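# Transfer the standing block row into the tray

## Task

Carry the row of blocks into the tray so that they end up still standing on edge with their faces against each other, then open the grippers and pull the arms away from them.

## Robot and tools

Robot: two arms, left_arm and right_arm, each with six joints plus a gripper. Joint order everywhere (rows, Joint positions, Joint velocities, Joint targets): waist, shoulder, elbow, wrist pitch, wrist yaw, wrist roll. Stated ranges in radians: waist -2.618 to 3.054, shoulder 0.000 to 3.142, elbow 0.000 to 3.142, wrist pitch -1.571 to 1.571, wrist yaw -1.571 to 1.571, wrist roll -2.094 to 2.094. Real ends may sit up to 0.036 rad either side of these.

Scene frame: origin on the table top midway between the arms, +x out over the table, +z up, left_arm on the +y side. The arm names do not refer to image sides. The state line reports each gripper's end_effector_position (metres) and end_effector_quat_wxyz; printed positions may be somewhat off, more so at long reach. The reported point lies between the finger pads, roughly 1 cm short of the fingertips. Fingers point along the gripper's +z and close along its y axis.

A row is 14 numbers, each in [-1, 1], always for both arms: left_arm's six joint values then its opening, then the same seven for right_arm. Joint values are scaled offsets, not angles: 1.0 equals 1.202 rad for the waist, 1.258 shoulder, 1.238 elbow, 2.073 wrist pitch, 2.022 for wrist yaw and for wrist roll. The opening is absolute: +1 fully open, -1 closed. Optionally 12 more numbers from 0 to 1 may follow, a stiffness multiplier per joint (left six, then right six), which persists until changed.

execute_actions(actions): a list of up to 15 actions; each action is a list of up to 15 rows, one per 1/30 s control step; if fewer rows are given the last one repeats to fill 15 steps. Joint values in every row are offsets from the joint angles at the beginning of that action (for the first action, the angles in the last reported result), not from the previous row. An empty list just returns state and images. An action that would send a joint more than 0.036 rad beyond its range end is rejected for both arms; a malformed action, or a failing first action, rejects the whole call.

move(target, speed, blocking): target is one row as above; its offsets are taken from the most recent result showing Joint positions. All joints follow paths that finish together, lasting 0.5 to 10 s; speed (0.01 to 2 rad/s, default 0.5) caps the joint with the longest way to go. Fingers get their opening at the start. Paths ignore obstacles and the other arm. blocking=false returns after 0.5 s while motion continues; until a result shows the move ended, other moves and execute_actions are refused, so use wait or stop. The result adds a move: line with the ending (done, off_target, moving, held, fault), limits=held or limits=none, and each arm's joint farthest from target.

wait(seconds): 0 to 10; lets the scene run holding the last command, ending early if a running move finishes. stop(): brakes a running move (needs room; fingers keep moving). zoom_image(camera, region): region [x0, y0, x1, y1] in pixels, at most 504 by 504, from cam_head_left, cam_head_right, cam_high, cam_low, cam_left_wrist or cam_right_wrist (all 504x504). finished_scene(scene): pass the current scene number once the blocks are placed and the arms are clear; it is final.

Motion limits: per step a joint's target stays within a lead of its measured angle (waist 0.202, shoulder 0.258, elbow 0.238, wrist pitch 0.573, wrist yaw and roll 0.522 rad), and targets that would shift a gripper more than 70 mm are scaled back, so big changes span several actions. Joint targets in a result show current drive goals. Arms may sag under zero offsets; re-aim toward the desired angles.

Result lines: Joint positions and velocities (rad, rad/s, last entry finger gap in m, 0.094 when open); grip_measured (opening on the command scale, each gripper off by up to about 1 mm); step readings with HELD marks; "joint sent to its limit"; "joint command not followed" (clearance check altered targets); FAULT, MOTOR HOT (75 °C) and OVER-TEMPERATURE FAULT (90 °C pauses that arm 10 s; 100 °C drops it).

Gripping: command about 0.03 below grip_measured to hold firmly, less for a lighter hold; pads push roughly 50 to 62 N. Loads heat motors even while idle.

Avoid: letting blocks fall over or leave the table, dropping or slamming, pressing hard on anything, fast contact moves, and arms touching each other. Occasional tugs on held parts or nudges to loose ones may occur. Faster, smoother, low-effort motion is preferred.

Each tool is called after "Request:" by a JSON object that holds its "name" and its "arguments", one argument or row to a line.

## Session

Request:
{"name": "execute_actions", "arguments": {
  "actions": []
}}

Scene clock: 0.00 s.
left_arm: end_effector_position=(+0.3775, +0.0606, +0.1149) grip_measured=+1.000 end_effector_quat_wxyz=(-0.139, -0.486, +0.783, -0.362) | right_arm: end_effector_position=(+0.2821, -0.0638, +0.2548) grip_measured=+1.000 end_effector_quat_wxyz=(-0.088, +0.778, -0.496, +0.376)
Joint names: [waist, shoulder, elbow, wrist pitch, wrist yaw, wrist roll]
Joint positions: left_arm=[-0.395  1.997  1.533 -0.662  0.684 -1.569  0.094] | right_arm=[ 0.946  1.913  2.006 -1.553  0.786 -0.928  0.094]
Joint velocities: left_arm=[ 0.007 -0.027 -0.007 -0.022 -0.007  0.051  0.   ] | right_arm=[-0.007 -0.022 -0.022 -0.051  0.022  0.022  0.   ]
Joint targets: left_arm=[-0.395 1.987 1.541 -0.665 0.689 -1.566] | right_arm=[0.946 1.904 2.012 -1.554 0.793 -0.924]
Joint stiffness scale: left_arm=[1. 1. 1. 1. 1. 1.] | right_arm=[1. 1. 1. 1. 1. 1.]
camera_calibration (this result's frames):
cam_left_wrist: T_world_to_cam=[[0.784871, -0.37982, 0.489605, -0.330385], [-0.578342, -0.165328, 0.798866, 0.169655], [-0.22248, -0.910167, -0.349427, 0.285905], [0, 0, 0, 1]] pos_world=[0.421036, 0.162783, 0.126129]
cam_right_wrist: T_world_to_cam=[[0.749864, 0.212521, 0.626529, -0.354057], [-0.408944, -0.59553, 0.691454, -0.084487], [0.520065, -0.774712, -0.359657, 0.00677253], [0, 0, 0, 1]] pos_world=[0.227422, 0.0301769, 0.282681]

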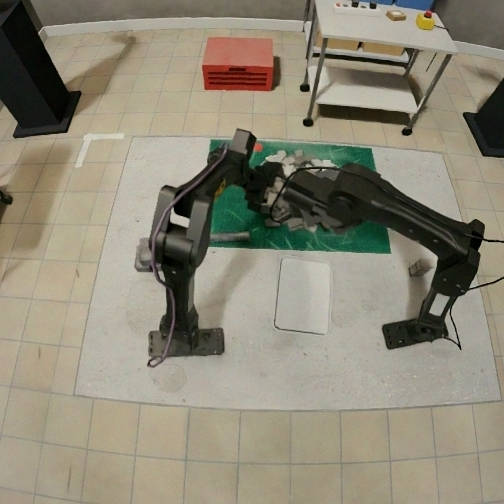

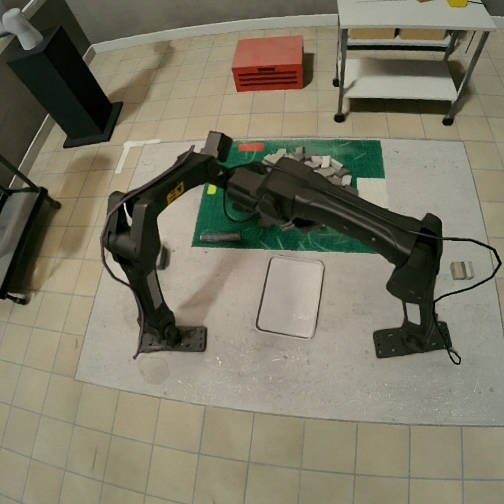

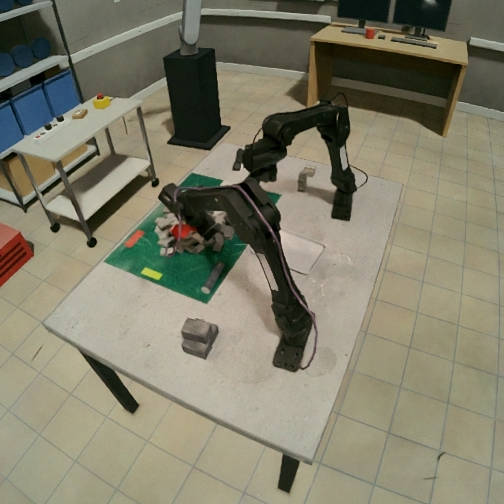

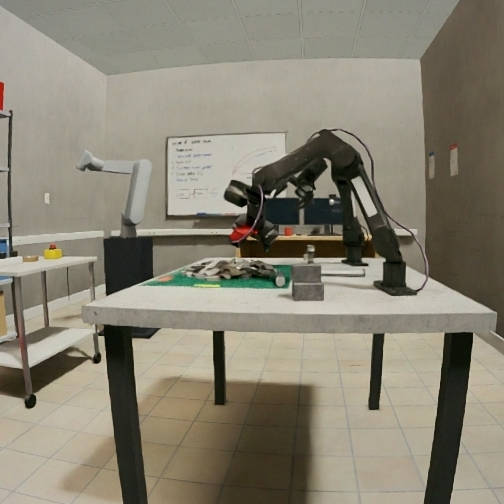

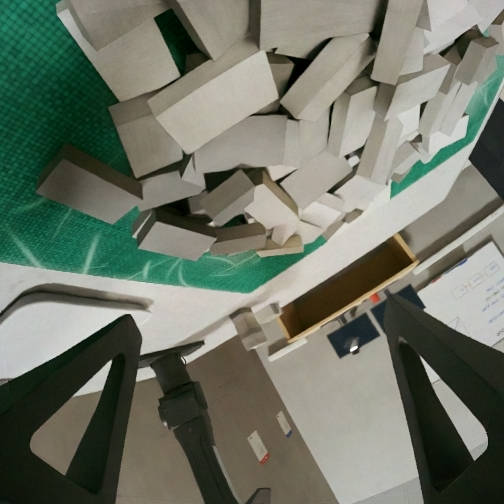

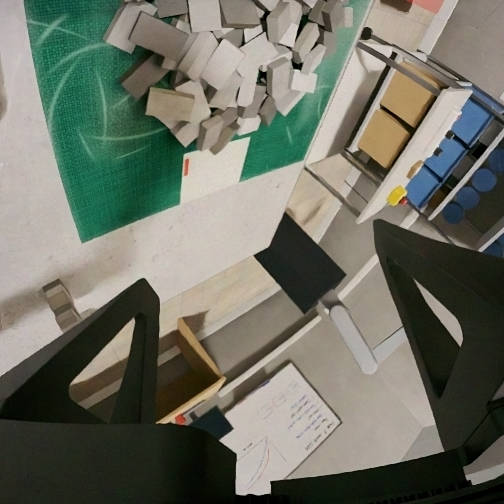

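Request:
{"name": "move", "arguments": {
  "target": [0.5,-0.25,0,0,0,0,1,-0.75,-0.2,-0.2,0.03,-0.2,0.06,1],
  "speed": 1.0
}}

Request:
{"name": "move", "arguments": {
  "target": [0,0,0,0,0,0,1,-0.765,-0.2,-0.41,0.042,-0.195,0.06,1],
  "speed": 1.0
}}

Scene clock: 7.90 s.
left_arm: end_effector_position=(+0.4252, +0.3309, +0.2463) grip_measured=+1.000 end_effector_quat_wxyz=(-0.092, +0.634, -0.618, +0.455) | right_arm: end_effector_position=(+0.3410, -0.3364, +0.2316) grip_measured=+1.000 end_effector_quat_wxyz=(+0.018, -0.472, +0.857, -0.208)
Joint names: [waist, shoulder, elbow, wrist pitch, wrist yaw, wrist roll]
Joint positions: left_arm=[ 0.207  1.698  1.533 -0.66   0.684 -1.569  0.094] | right_arm=[ 0.041  1.679  1.773 -1.504  0.39  -0.82   0.094]
Joint velocities: left_arm=[-0.002 -0.007 -0.012 -0.022 -0.037  0.051  0.   ] | right_arm=[ 0.012  0.007 -0.007  0.022 -0.037  0.007  0.   ]
Joint targets: left_arm=[0.206 1.682 1.533 -0.662 0.684 -1.569] | right_arm=[0.044 1.661 1.758 -1.491 0.382 -0.807]
Joint stiffness scale: left_arm=[1. 1. 1. 1. 1. 1.] | right_arm=[1. 1. 1. 1. 1. 1.]
move: done; limits=none; left_arm: farthest joint: the shoulder, 0.015 radians from its target (0.314 radians at the start); right_arm: farthest joint: the shoulder, 0.018 radians from its target (0.251 radians at the start)
camera_calibration (this result's frames):
cam_left_wrist: T_world_to_cam=[[0.687079, 0.0764443, 0.722551, -0.496225], [-0.586928, -0.527803, 0.613954, 0.306085], [0.428298, -0.84592, -0.317775, 0.282597], [0, 0, 0, 1]] pos_world=[0.39956, 0.438541, 0.260427]
cam_right_wrist: T_world_to_cam=[[0.599248, -0.697574, 0.392801, -0.526428], [-0.739859, -0.295144, 0.604565, 0.0272981], [-0.305796, -0.652901, -0.692971, 0.15638], [0, 0, 0, 1]] pos_world=[0.383478, -0.257065, 0.298644]

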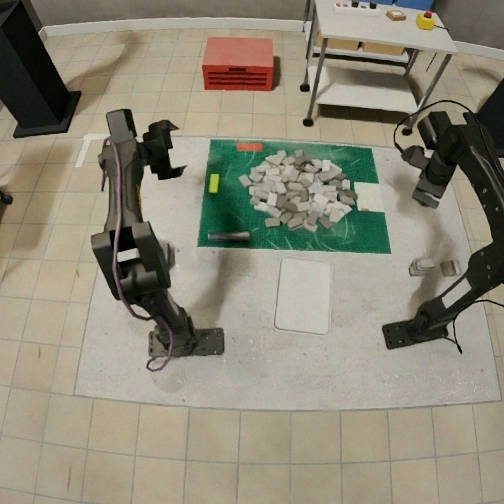

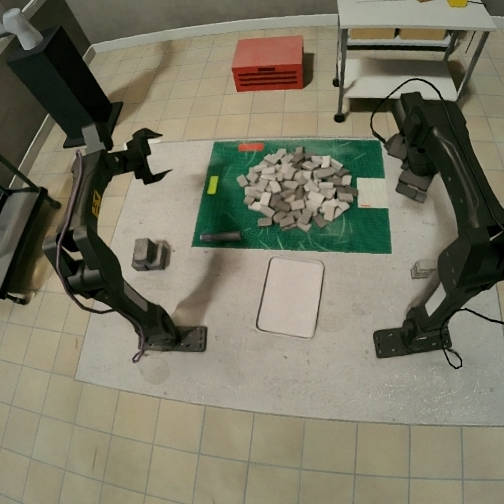

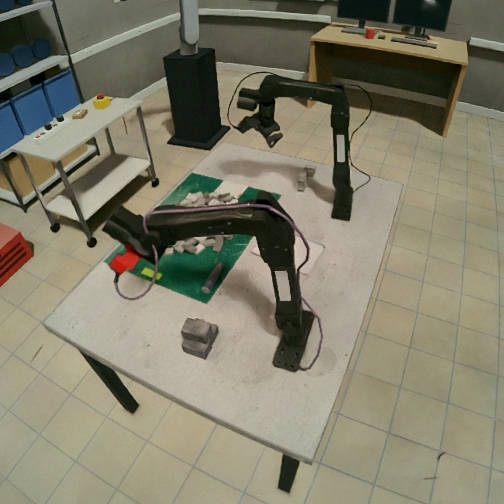

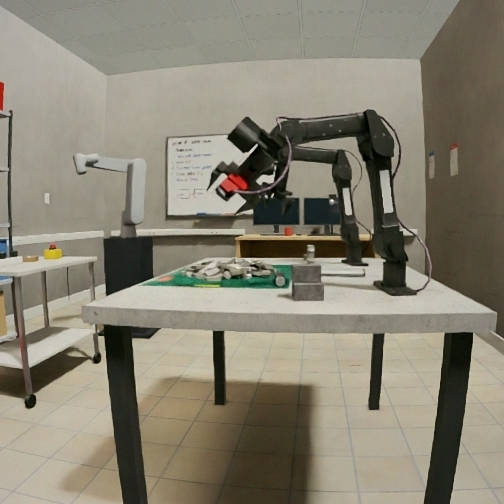

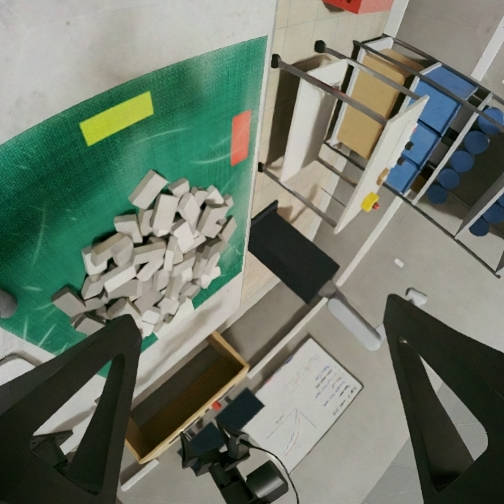

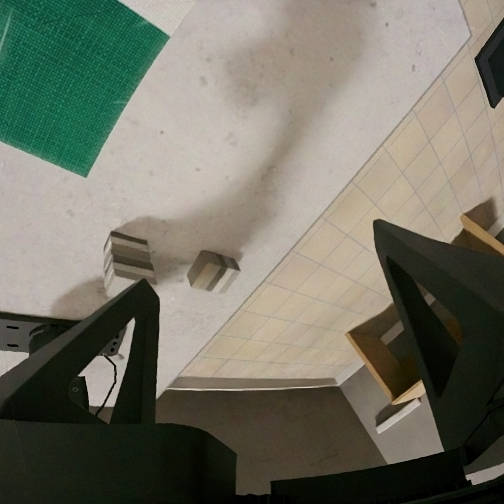

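Scene clock: 9.67 s.
left_arm: end_effector_position=(+0.4252, +0.3309, +0.2463) grip_measured=+1.000 end_effector_quat_wxyz=(-0.092, +0.634, -0.618, +0.455) | right_arm: end_effector_position=(+0.1872, -0.4908, +0.1497) grip_measured=+1.000 end_effector_quat_wxyz=(-0.015, -0.006, +1.000, +0.007)
Joint names: [waist, shoulder, elbow, wrist pitch, wrist yaw, wrist roll]
Joint positions: left_arm=[ 0.207  1.698  1.533 -0.66   0.684 -1.569  0.094] | right_arm=[-0.875  1.449  1.277 -1.43   0.009 -0.709  0.094]
Joint velocities: left_arm=[-0.032 -0.007 -0.012 -0.022  0.007  0.037  0.   ] | right_arm=[-0.012  0.002 -0.002 -0.022 -0.066 -0.037  0.   ]
Joint targets: left_arm=[0.207 1.698 1.533 -0.660 0.684 -1.569] | right_arm=[-0.878 1.427 1.265 -1.417 -0.004 -0.699]
Joint stiffness scale: left_arm=[1. 1. 1. 1. 1. 1.] | right_arm=[1. 1. 1. 1. 1. 1.]
move: off_target (right_arm); limits=none; left_arm: farthest joint: the waist, 0.000 radians from its target (0.000 radians at the start); right_arm: farthest joint: the shoulder, 0.021 radians from its target (0.252 radians at the start)
camera_calibration (this result's frames):
cam_left_wrist: T_world_to_cam=[[0.687079, 0.0764443, 0.722551, -0.496225], [-0.586928, -0.527803, 0.613954, 0.306085], [0.428298, -0.84592, -0.317775, 0.282597], [0, 0, 0, 1]] pos_world=[0.39956, 0.438541, 0.260427]
cam_right_wrist: T_world_to_cam=[[-0.291161, -0.95651, -0.0177337, -0.408726], [-0.734642, 0.211674, 0.644589, 0.159323], [-0.612802, 0.200707, -0.764323, 0.438888], [0, 0, 0, 1]] pos_world=[0.266992, -0.512763, 0.225506]

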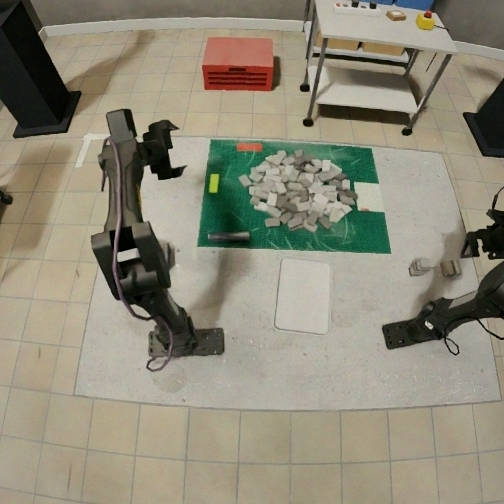

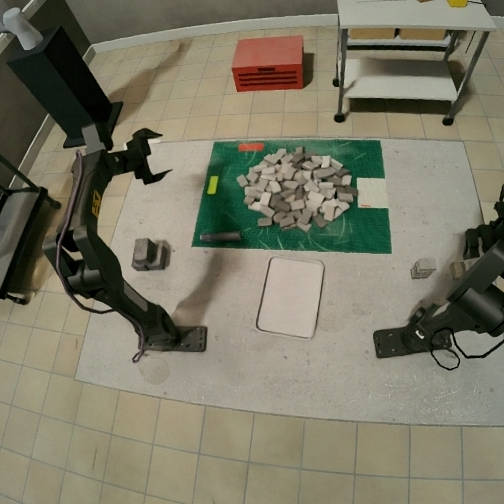

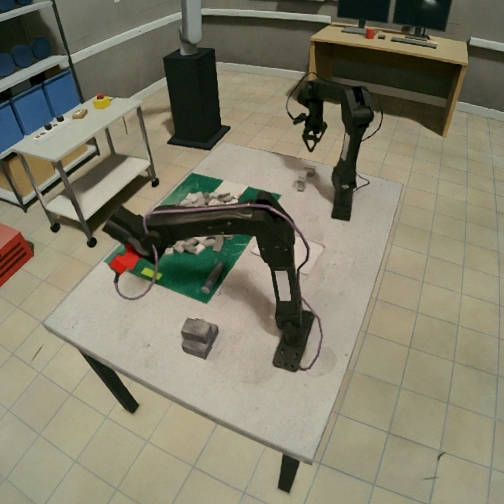

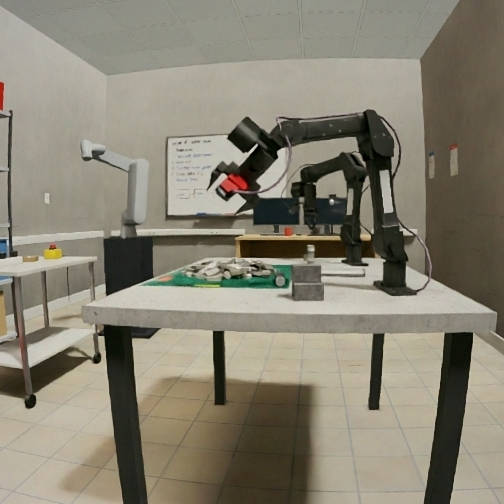

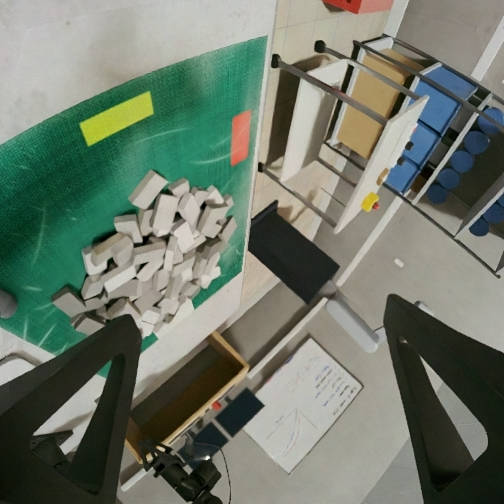

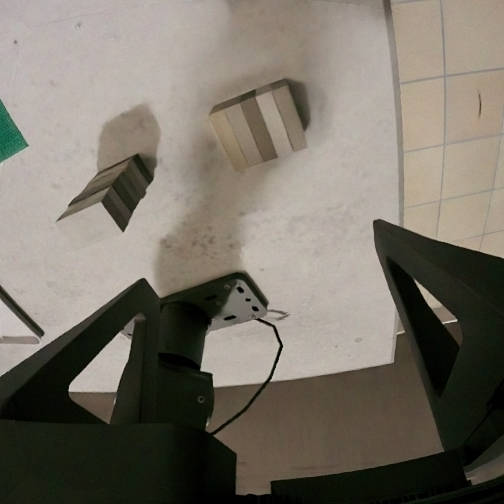

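Request:
{"name": "move", "arguments": {
  "target": [0,0,0,0,0,0,1,0.025,0.06,-0.212,0.178,-0.008,-0.02,1],
  "speed": 0.6
}}

Scene clock: 16.57 s.
left_arm: end_effector_position=(+0.4252, +0.3309, +0.2463) grip_measured=+1.000 end_effector_quat_wxyz=(-0.092, +0.634, -0.618, +0.455) | right_arm: end_effector_position=(+0.2054, -0.4982, +0.0695) grip_measured=+1.000 end_effector_quat_wxyz=(-0.003, -0.032, +0.999, -0.001)
Joint names: [waist, shoulder, elbow, wrist pitch, wrist yaw, wrist roll]
Joint positions: left_arm=[ 0.207  1.698  1.533 -0.66   0.684 -1.569  0.094] | right_arm=[-0.853  1.523  1.024 -1.075  0.005 -0.739  0.094]
Joint velocities: left_arm=[-0.007 -0.017 -0.002 -0.051  0.007 -0.051  0.   ] | right_arm=[-0.012 -0.002 -0.007  0.007 -0.037  0.066  0.   ]
Joint targets: left_arm=[0.207 1.698 1.533 -0.660 0.684 -1.569] | right_arm=[-0.845 1.524 1.015 -1.062 -0.008 -0.750]
Joint stiffness scale: left_arm=[1. 1. 1. 1. 1. 1.] | right_arm=[1. 1. 1. 1. 1. 1.]
move: done; limits=none; left_arm: farthest joint: the waist, 0.000 radians from its target (0.000 radians at the start); right_arm: farthest joint: the wrist pitch, 0.014 radians from its target (0.369 radians at the start)
camera_calibration (this result's frames):
cam_left_wrist: T_world_to_cam=[[0.687079, 0.0764443, 0.722551, -0.496225], [-0.586928, -0.527803, 0.613954, 0.306085], [0.428298, -0.84592, -0.317775, 0.282597], [0, 0, 0, 1]] pos_world=[0.39956, 0.438541, 0.260427]
cam_right_wrist: T_world_to_cam=[[-0.241256, -0.97041, -0.00999959, -0.429665], [-0.76012, 0.182549, 0.623614, 0.218086], [-0.603336, 0.158051, -0.781669, 0.368199], [0, 0, 0, 1]] pos_world=[0.28426, -0.514957, 0.147512]

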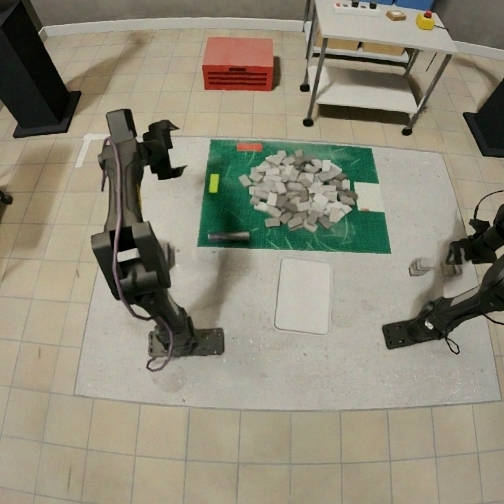

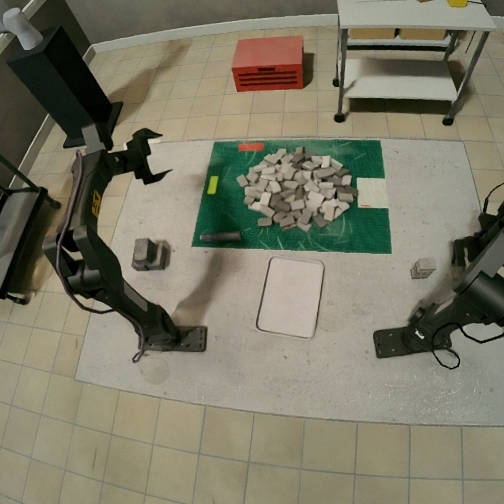

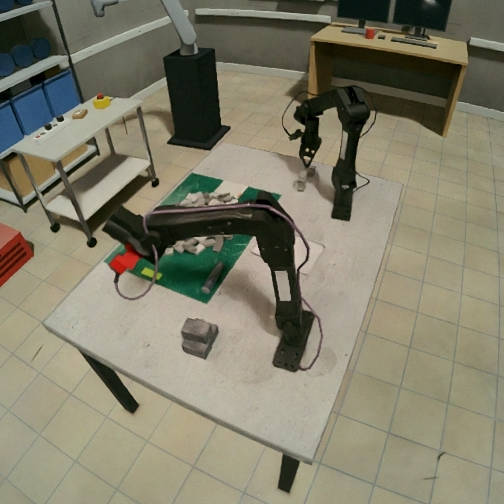

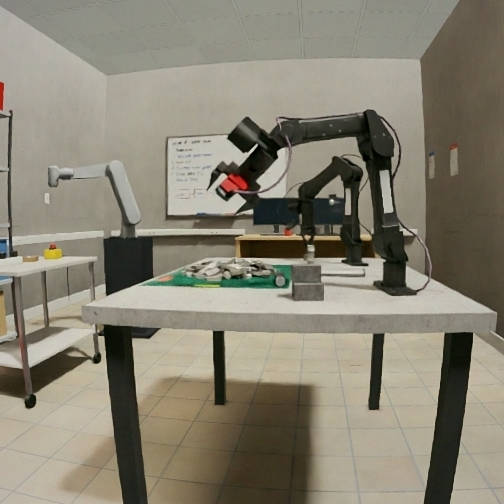

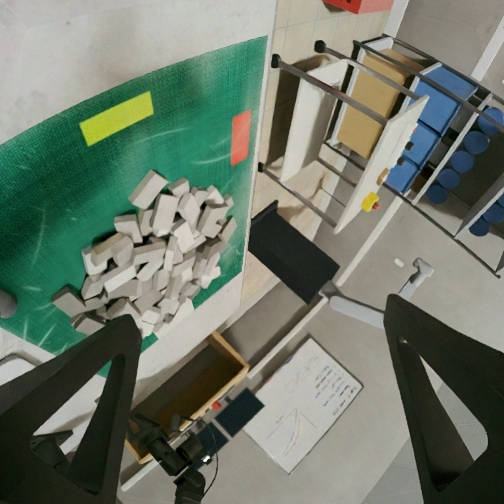

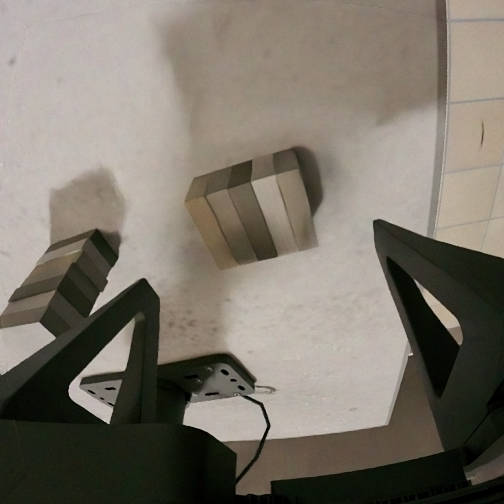

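Request:
{"name": "move", "arguments": {
  "target": [0,0,0,0,0,0,1,0.018,0.063,-0.12,0.112,-0.004,0,1],
  "speed": 0.3
}}

Scene clock: 39.20 s.
left_arm: end_effector_position=(+0.4252, +0.3309, +0.2463) grip_measured=+1.000 end_effector_quat_wxyz=(-0.092, +0.634, -0.618, +0.455) | right_arm: end_effector_position=(+0.2091, -0.4970, +0.0198) grip_measured=+1.000 end_effector_quat_wxyz=(-0.000, -0.038, +0.999, -0.003)
Joint names: [waist, shoulder, elbow, wrist pitch, wrist yaw, wrist roll]
Joint positions: left_arm=[ 0.207  1.698  1.533 -0.66   0.684 -1.569  0.094] | right_arm=[-0.84   1.598  0.887 -0.857  0.005 -0.739  0.094]
Joint velocities: left_arm=[ 0.002  0.007  0.007 -0.051 -0.081 -0.007  0.   ] | right_arm=[-0.002 -0.012 -0.002  0.007  0.022 -0.007  0.   ]
Joint targets: left_arm=[0.207 1.698 1.533 -0.660 0.684 -1.569] | right_arm=[-0.832 1.602 0.876 -0.843 -0.003 -0.739]
Joint stiffness scale: left_arm=[1. 1. 1. 1. 1. 1.] | right_arm=[1. 1. 1. 1. 1. 1.]
move: done; limits=none; left_arm: farthest joint: the waist, 0.000 radians from its target (0.000 radians at the start); right_arm: farthest joint: the wrist pitch, 0.014 radians from its target (0.232 radians at the start)
camera_calibration (this result's frames):
cam_left_wrist: T_world_to_cam=[[0.687079, 0.0764443, 0.722551, -0.496225], [-0.586928, -0.527803, 0.613954, 0.306085], [0.428298, -0.84592, -0.317775, 0.282597], [0, 0, 0, 1]] pos_world=[0.39956, 0.438541, 0.260427]
cam_right_wrist: T_world_to_cam=[[-0.228607, -0.97349, -0.00744484, -0.432338], [-0.765414, 0.175008, 0.619285, 0.249168], [-0.601565, 0.147271, -0.785131, 0.325789], [0, 0, 0, 1]] pos_world=[0.287864, -0.512463, 0.0982625]

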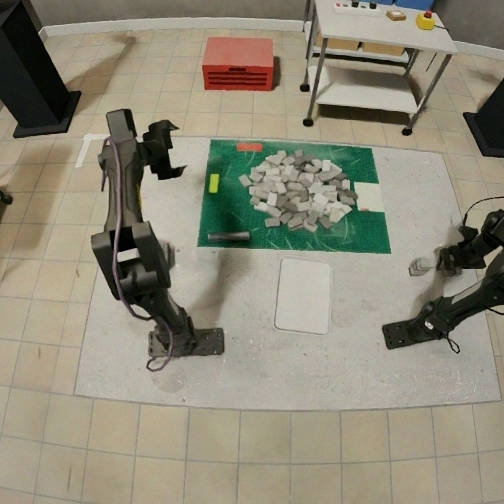

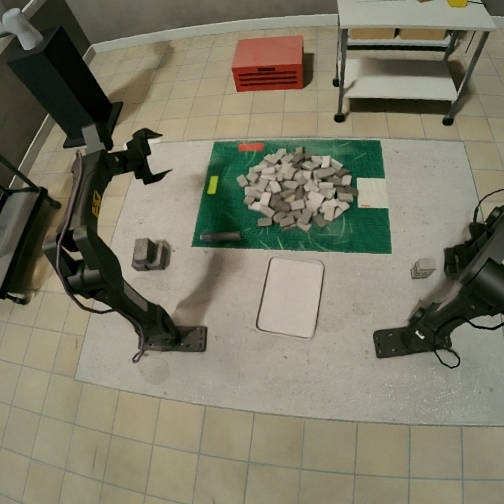

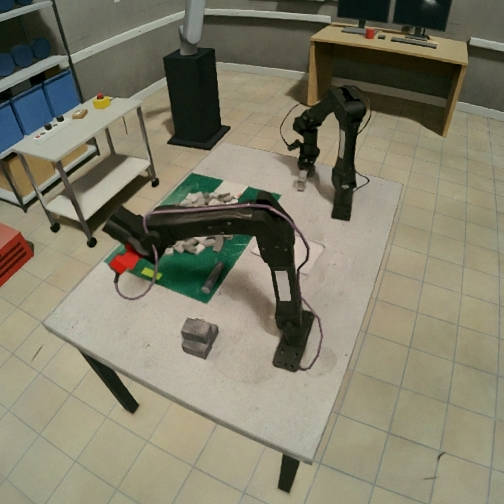

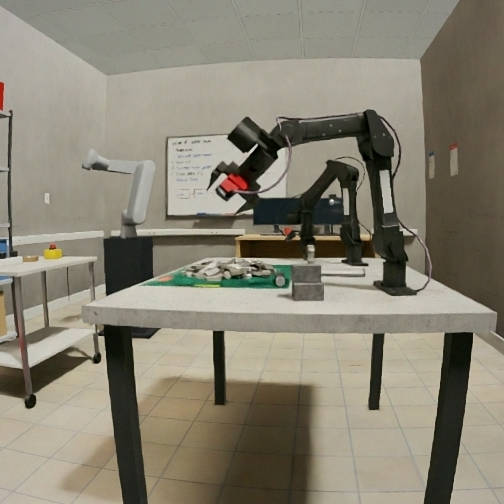

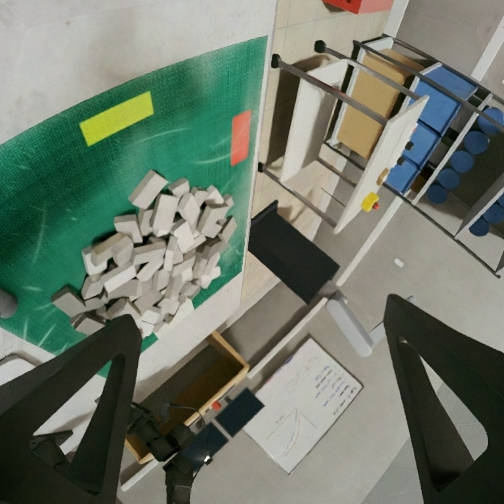

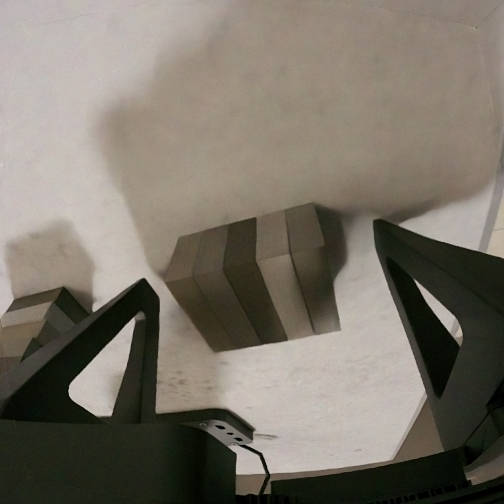

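Request:
{"name": "move", "arguments": {
  "target": [0,0,0,0,0,0,1,0.017,-0.018,-0.033,0.016,0,0,1],
  "speed": 0.15
}}

Request:
{"name": "move", "arguments": {
  "target": [0,0,0,0,0,0,1,0,0,0,0,0,0,0.3]
}}

Scene clock: 45.93 s.
left_arm: end_effector_position=(+0.4252, +0.3309, +0.2463) grip_measured=+1.000 end_effector_quat_wxyz=(-0.092, +0.634, -0.618, +0.455) | right_arm: end_effector_position=(+0.2071, -0.4917, +0.0143) grip_measured=+1.000 end_effector_quat_wxyz=(-0.003, -0.044, +0.999, -0.001)
Joint names: [waist, shoulder, elbow, wrist pitch, wrist yaw, wrist roll]
Joint positions: left_arm=[ 0.207  1.698  1.533 -0.66   0.684 -1.569  0.094] | right_arm=[-0.828  1.595  0.86  -0.838  0.005 -0.739  0.094]
Joint velocities: left_arm=[ 0.002  0.007  0.007 -0.095 -0.037  0.007  0.   ] | right_arm=[-0.022 -0.002  0.012  0.051 -0.037  0.051  0.   ]
Joint targets: left_arm=[0.207 1.698 1.533 -0.660 0.684 -1.569] | right_arm=[-0.820 1.575 0.846 -0.824 0.005 -0.739]
Joint stiffness scale: left_arm=[1. 1. 1. 1. 1. 1.] | right_arm=[1. 1. 1. 1. 1. 1.]
move: done; limits=none; left_arm: farthest joint: the waist, 0.000 radians from its target (0.000 radians at the start); right_arm: farthest joint: the shoulder, 0.020 radians from its target (0.022 radians at the start)
camera_calibration (this result's frames):
cam_left_wrist: T_world_to_cam=[[0.687079, 0.0764443, 0.722551, -0.496225], [-0.586928, -0.527803, 0.613954, 0.306085], [0.428298, -0.84592, -0.317775, 0.282597], [0, 0, 0, 1]] pos_world=[0.39956, 0.438541, 0.260427]
cam_right_wrist: T_world_to_cam=[[-0.216745, -0.976184, -0.00933383, -0.431418], [-0.764709, 0.163832, 0.623201, 0.244424], [-0.606829, 0.142213, -0.782006, 0.31802], [0, 0, 0, 1]] pos_world=[0.286389, -0.506414, 0.0923414]

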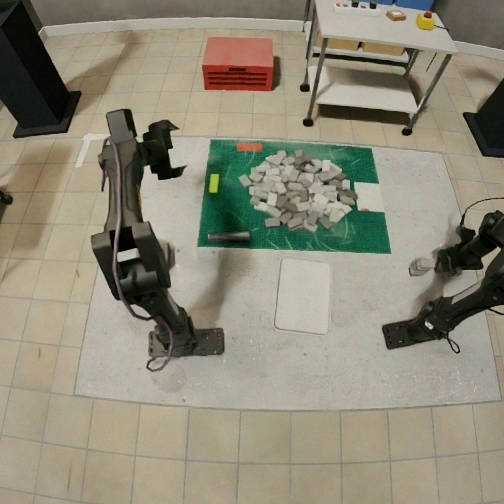

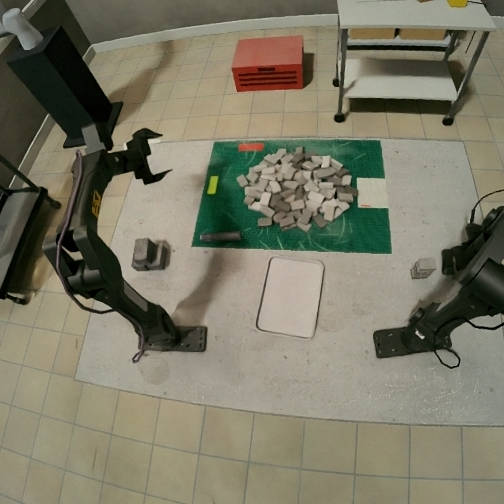

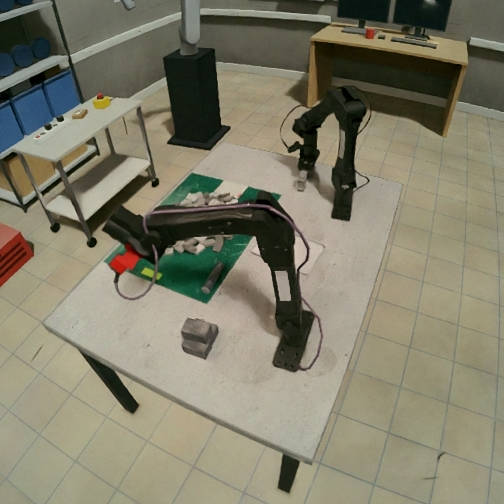

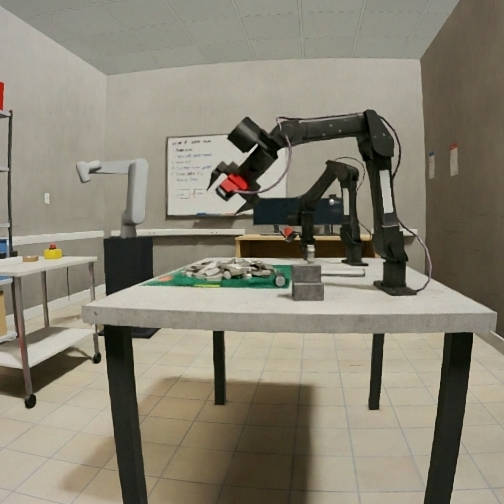

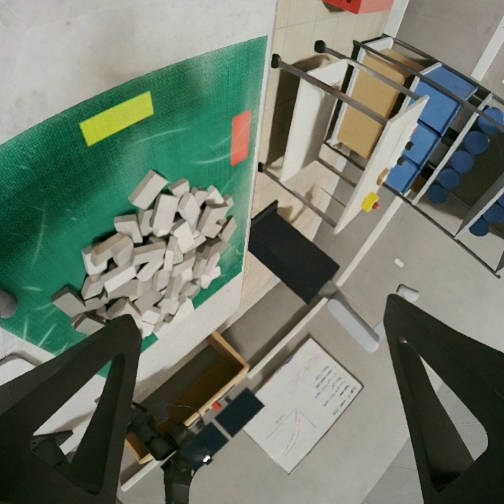

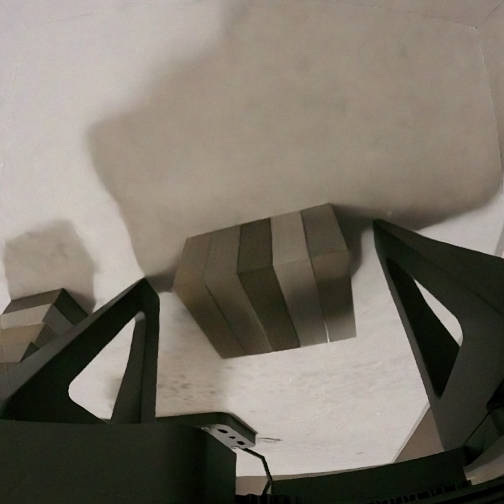

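Scene clock: 46.43 s.
left_arm: end_effector_position=(+0.4252, +0.3309, +0.2463) grip_measured=+1.000 end_effector_quat_wxyz=(-0.092, +0.634, -0.618, +0.455) | right_arm: end_effector_position=(+0.2072, -0.4926, +0.0143) grip_measured=+0.303 end_effector_quat_wxyz=(-0.003, -0.044, +0.999, -0.004)
Joint names: [waist, shoulder, elbow, wrist pitch, wrist yaw, wrist roll]
Joint positions: left_arm=[ 0.207  1.698  1.533 -0.66   0.684 -1.569  0.094] | right_arm=[-0.828  1.595  0.86  -0.835  0.009 -0.739  0.061]
Joint velocities: left_arm=[ 0.007 -0.012 -0.007 -0.066 -0.022  0.037  0.   ] | right_arm=[-0.007 -0.007 -0.012  0.037 -0.022  0.022 -0.001]
Joint targets: left_arm=[0.207 1.698 1.533 -0.660 0.684 -1.569] | right_arm=[-0.828 1.595 0.860 -0.838 0.006 -0.739]
Joint stiffness scale: left_arm=[1. 1. 1. 1. 1. 1.] | right_arm=[1. 1. 1. 1. 1. 1.]
move: done; limits=none; left_arm: farthest joint: the waist, 0.000 radians from its target (0.000 radians at the start); right_arm: farthest joint: the wrist yaw, 0.004 radians from its target (0.000 radians at the start)
camera_calibration (this result's frames):
cam_left_wrist: T_world_to_cam=[[0.687079, 0.0764443, 0.722551, -0.496225], [-0.586928, -0.527803, 0.613954, 0.306085], [0.428298, -0.84592, -0.317775, 0.282597], [0, 0, 0, 1]] pos_world=[0.39956, 0.438541, 0.260427]
cam_right_wrist: T_world_to_cam=[[-0.216744, -0.976214, -0.00525785, -0.432285], [-0.764549, 0.166395, 0.622718, 0.245857], [-0.607031, 0.13899, -0.782429, 0.316651], [0, 0, 0, 1]] pos_world=[0.286492, -0.506924, 0.0923843]

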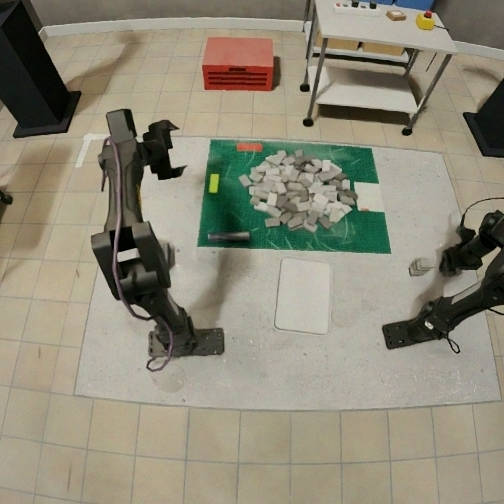

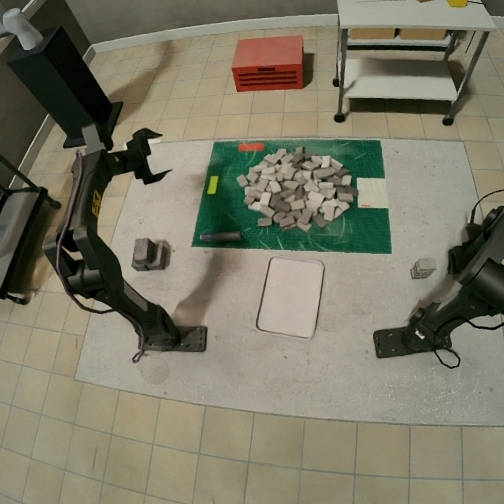

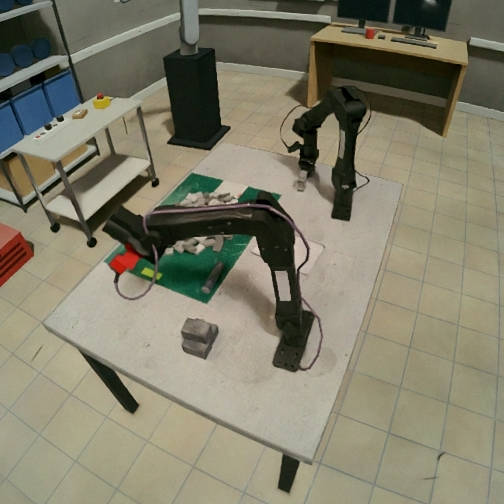

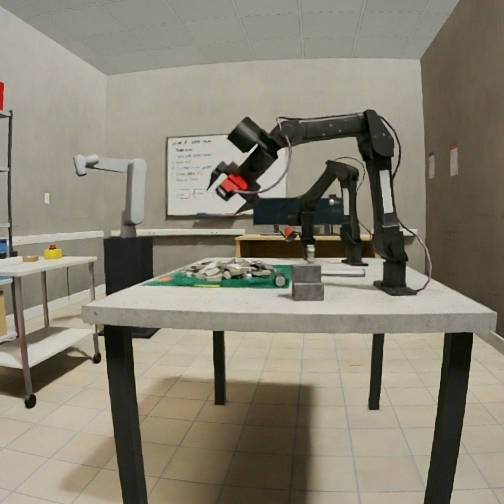

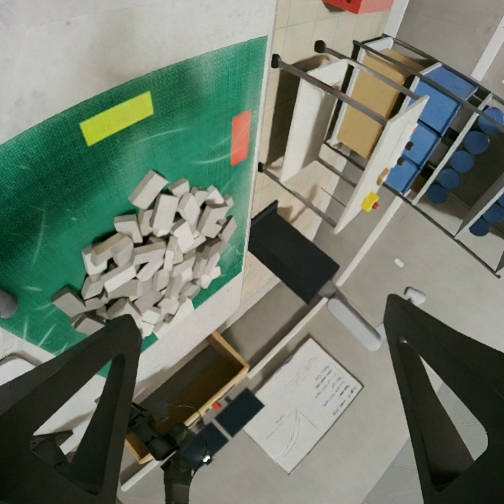

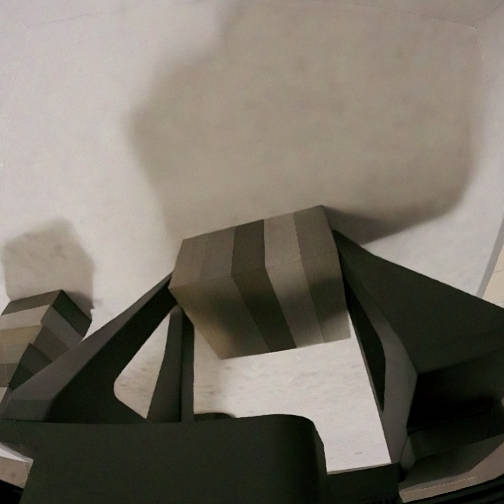

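Request:
{"name": "move", "arguments": {
  "target": [0,0,0,0,0,0,1,0,0,0,0,0,0,0.2]
}}

Scene clock: 48.73 s.
left_arm: end_effector_position=(+0.4252, +0.3309, +0.2463) grip_measured=+1.000 end_effector_quat_wxyz=(-0.092, +0.634, -0.618, +0.455) | right_arm: end_effector_position=(+0.2074, -0.4937, +0.0143) grip_measured=+0.203 end_effector_quat_wxyz=(-0.003, -0.044, +0.999, -0.006)
Joint names: [waist, shoulder, elbow, wrist pitch, wrist yaw, wrist roll]
Joint positions: left_arm=[ 0.207  1.698  1.533 -0.66   0.684 -1.569  0.094] | right_arm=[-0.828  1.595  0.86  -0.832  0.013 -0.739  0.057]
Joint velocities: left_arm=[ 0.007  0.012  0.007 -0.066 -0.037 -0.022  0.   ] | right_arm=[-0.002 -0.022 -0.007  0.007 -0.037 -0.037 -0.001]
Joint targets: left_arm=[0.207 1.698 1.533 -0.660 0.684 -1.569] | right_arm=[-0.828 1.595 0.860 -0.835 0.009 -0.739]
Joint stiffness scale: left_arm=[1. 1. 1. 1. 1. 1.] | right_arm=[1. 1. 1. 1. 1. 1.]
move: done; limits=none; left_arm: farthest joint: the waist, 0.000 radians from its target (0.000 radians at the start); right_arm: farthest joint: the wrist yaw, 0.004 radians from its target (0.000 radians at the start)
camera_calibration (this result's frames):
cam_left_wrist: T_world_to_cam=[[0.687079, 0.0764443, 0.722551, -0.496225], [-0.586928, -0.527803, 0.613954, 0.306085], [0.428298, -0.84592, -0.317775, 0.282597], [0, 0, 0, 1]] pos_world=[0.39956, 0.438541, 0.260427]
cam_right_wrist: T_world_to_cam=[[-0.216751, -0.976227, -0.0000098654, -0.433401], [-0.764667, 0.169772, 0.62166, 0.247917], [-0.60688, 0.134753, -0.783287, 0.314839], [0, 0, 0, 1]] pos_world=[0.286703, -0.507613, 0.0924855]

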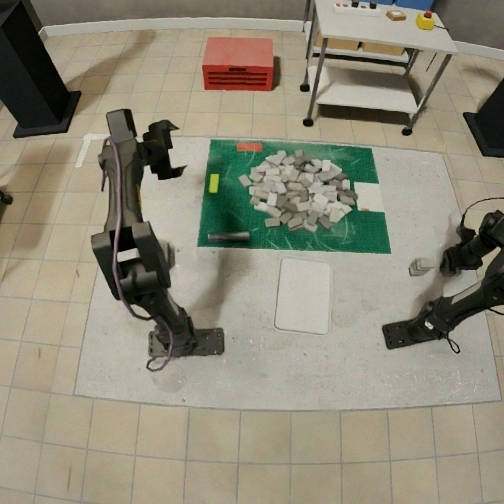

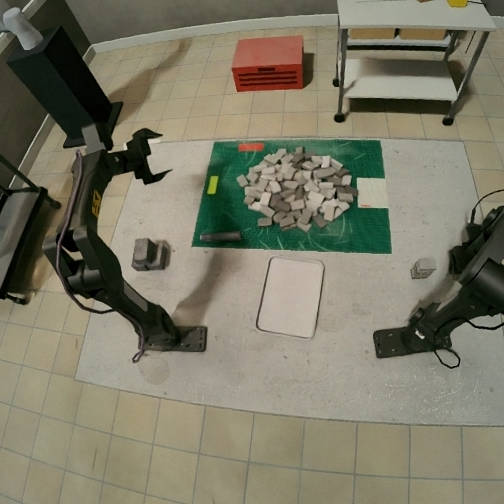

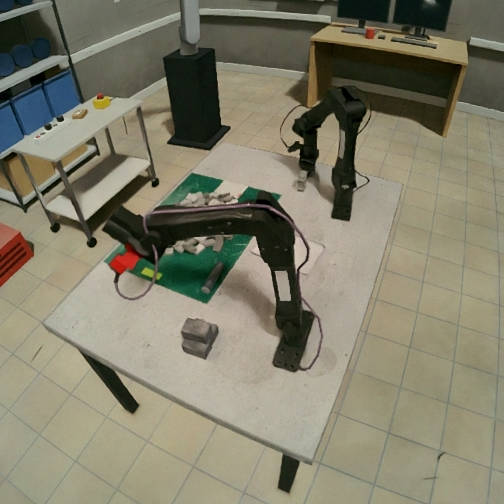

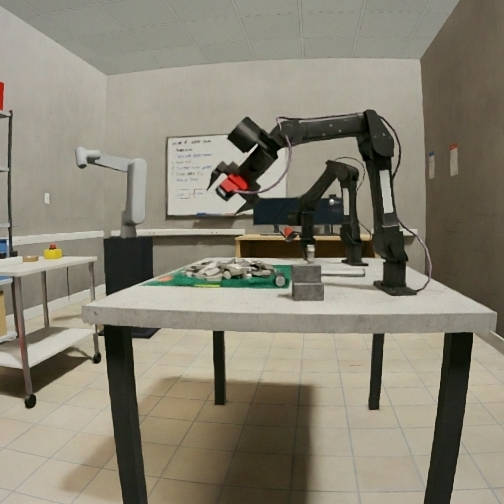

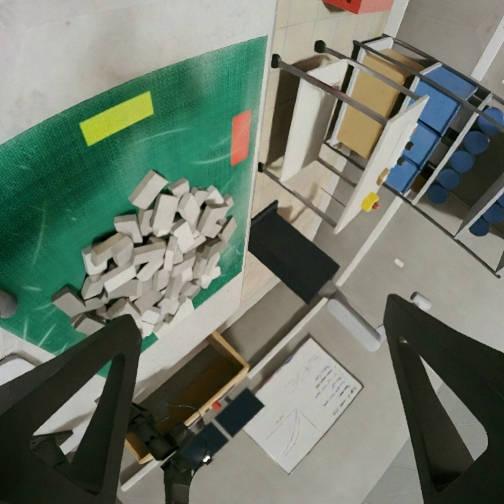

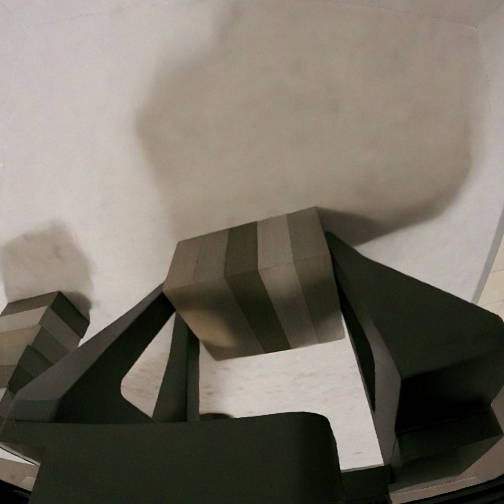

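Request:
{"name": "move", "arguments": {
  "target": [0,0,0,0,0,0,1,0,0,0,0,0,0,0.12]
}}

Scene clock: 50.13 s.
left_arm: end_effector_position=(+0.4252, +0.3309, +0.2463) grip_measured=+1.000 end_effector_quat_wxyz=(-0.092, +0.634, -0.618, +0.455) | right_arm: end_effector_position=(+0.2076, -0.4942, +0.0143) grip_measured=+0.136 end_effector_quat_wxyz=(-0.003, -0.044, +0.999, -0.008)
Joint names: [waist, shoulder, elbow, wrist pitch, wrist yaw, wrist roll]
Joint positions: left_arm=[ 0.207  1.698  1.533 -0.66   0.684 -1.569  0.094] | right_arm=[-0.828  1.595  0.86  -0.83   0.015 -0.739  0.053]
Joint velocities: left_arm=[-0.002  0.002 -0.002  0.022 -0.037 -0.051  0.   ] | right_arm=[ 0.007 -0.017 -0.017 -0.007  0.051 -0.007  0.   ]
Joint targets: left_arm=[0.207 1.698 1.533 -0.660 0.684 -1.569] | right_arm=[-0.828 1.595 0.860 -0.832 0.013 -0.739]
Joint stiffness scale: left_arm=[1. 1. 1. 1. 1. 1.] | right_arm=[1. 1. 1. 1. 1. 1.]
move: done; limits=none; left_arm: farthest joint: the waist, 0.000 radians from its target (0.000 radians at the start); right_arm: farthest joint: the wrist pitch, 0.002 radians from its target (0.000 radians at the start)
camera_calibration (this result's frames):
cam_left_wrist: T_world_to_cam=[[0.687079, 0.0764443, 0.722551, -0.496225], [-0.586928, -0.527803, 0.613954, 0.306085], [0.428298, -0.84592, -0.317775, 0.282597], [0, 0, 0, 1]] pos_world=[0.39956, 0.438541, 0.260427]
cam_right_wrist: T_world_to_cam=[[-0.21676, -0.976222, 0.00252073, -0.43394], [-0.764891, 0.17144, 0.620926, 0.249019], [-0.606594, 0.132664, -0.783865, 0.31394], [0, 0, 0, 1]] pos_world=[0.286846, -0.507962, 0.0925579]

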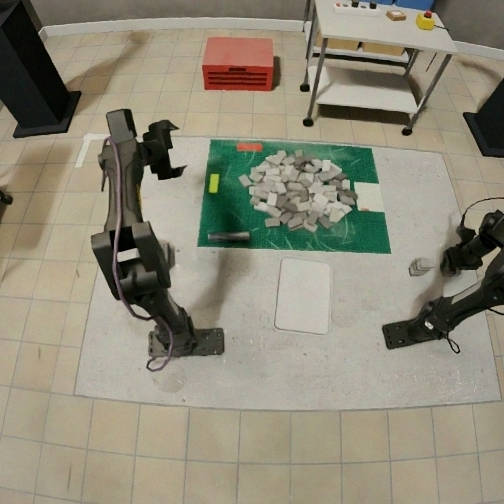

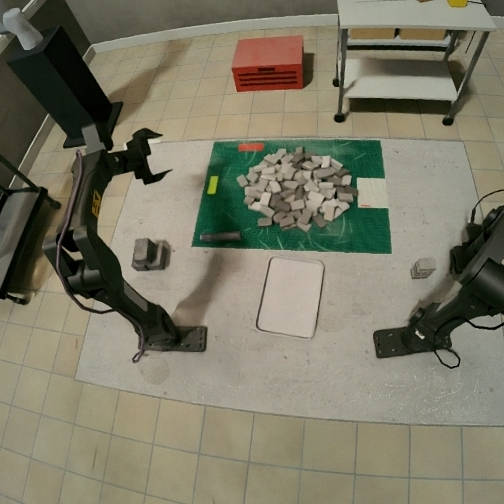

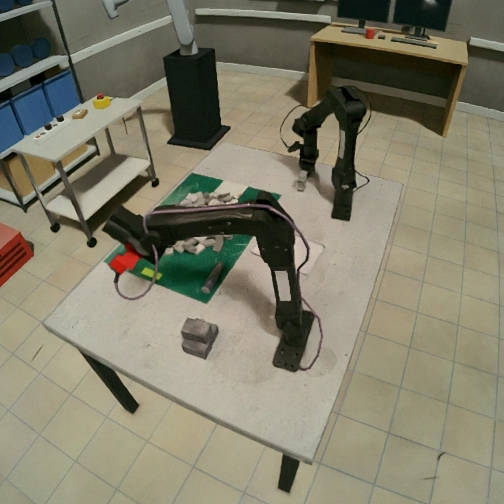

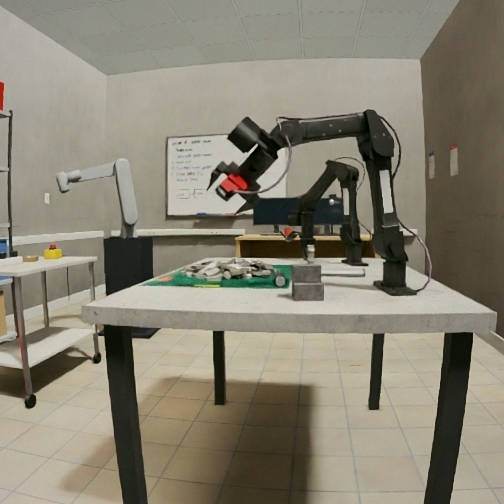

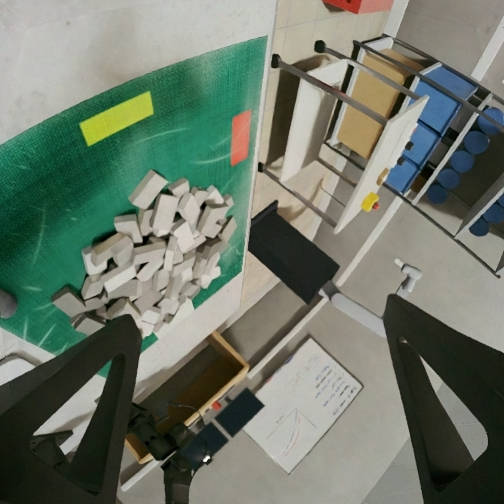

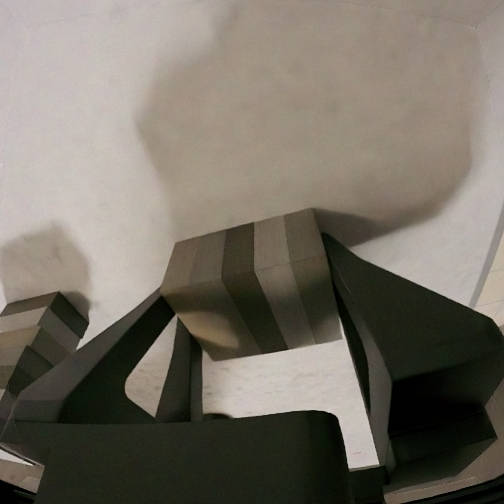

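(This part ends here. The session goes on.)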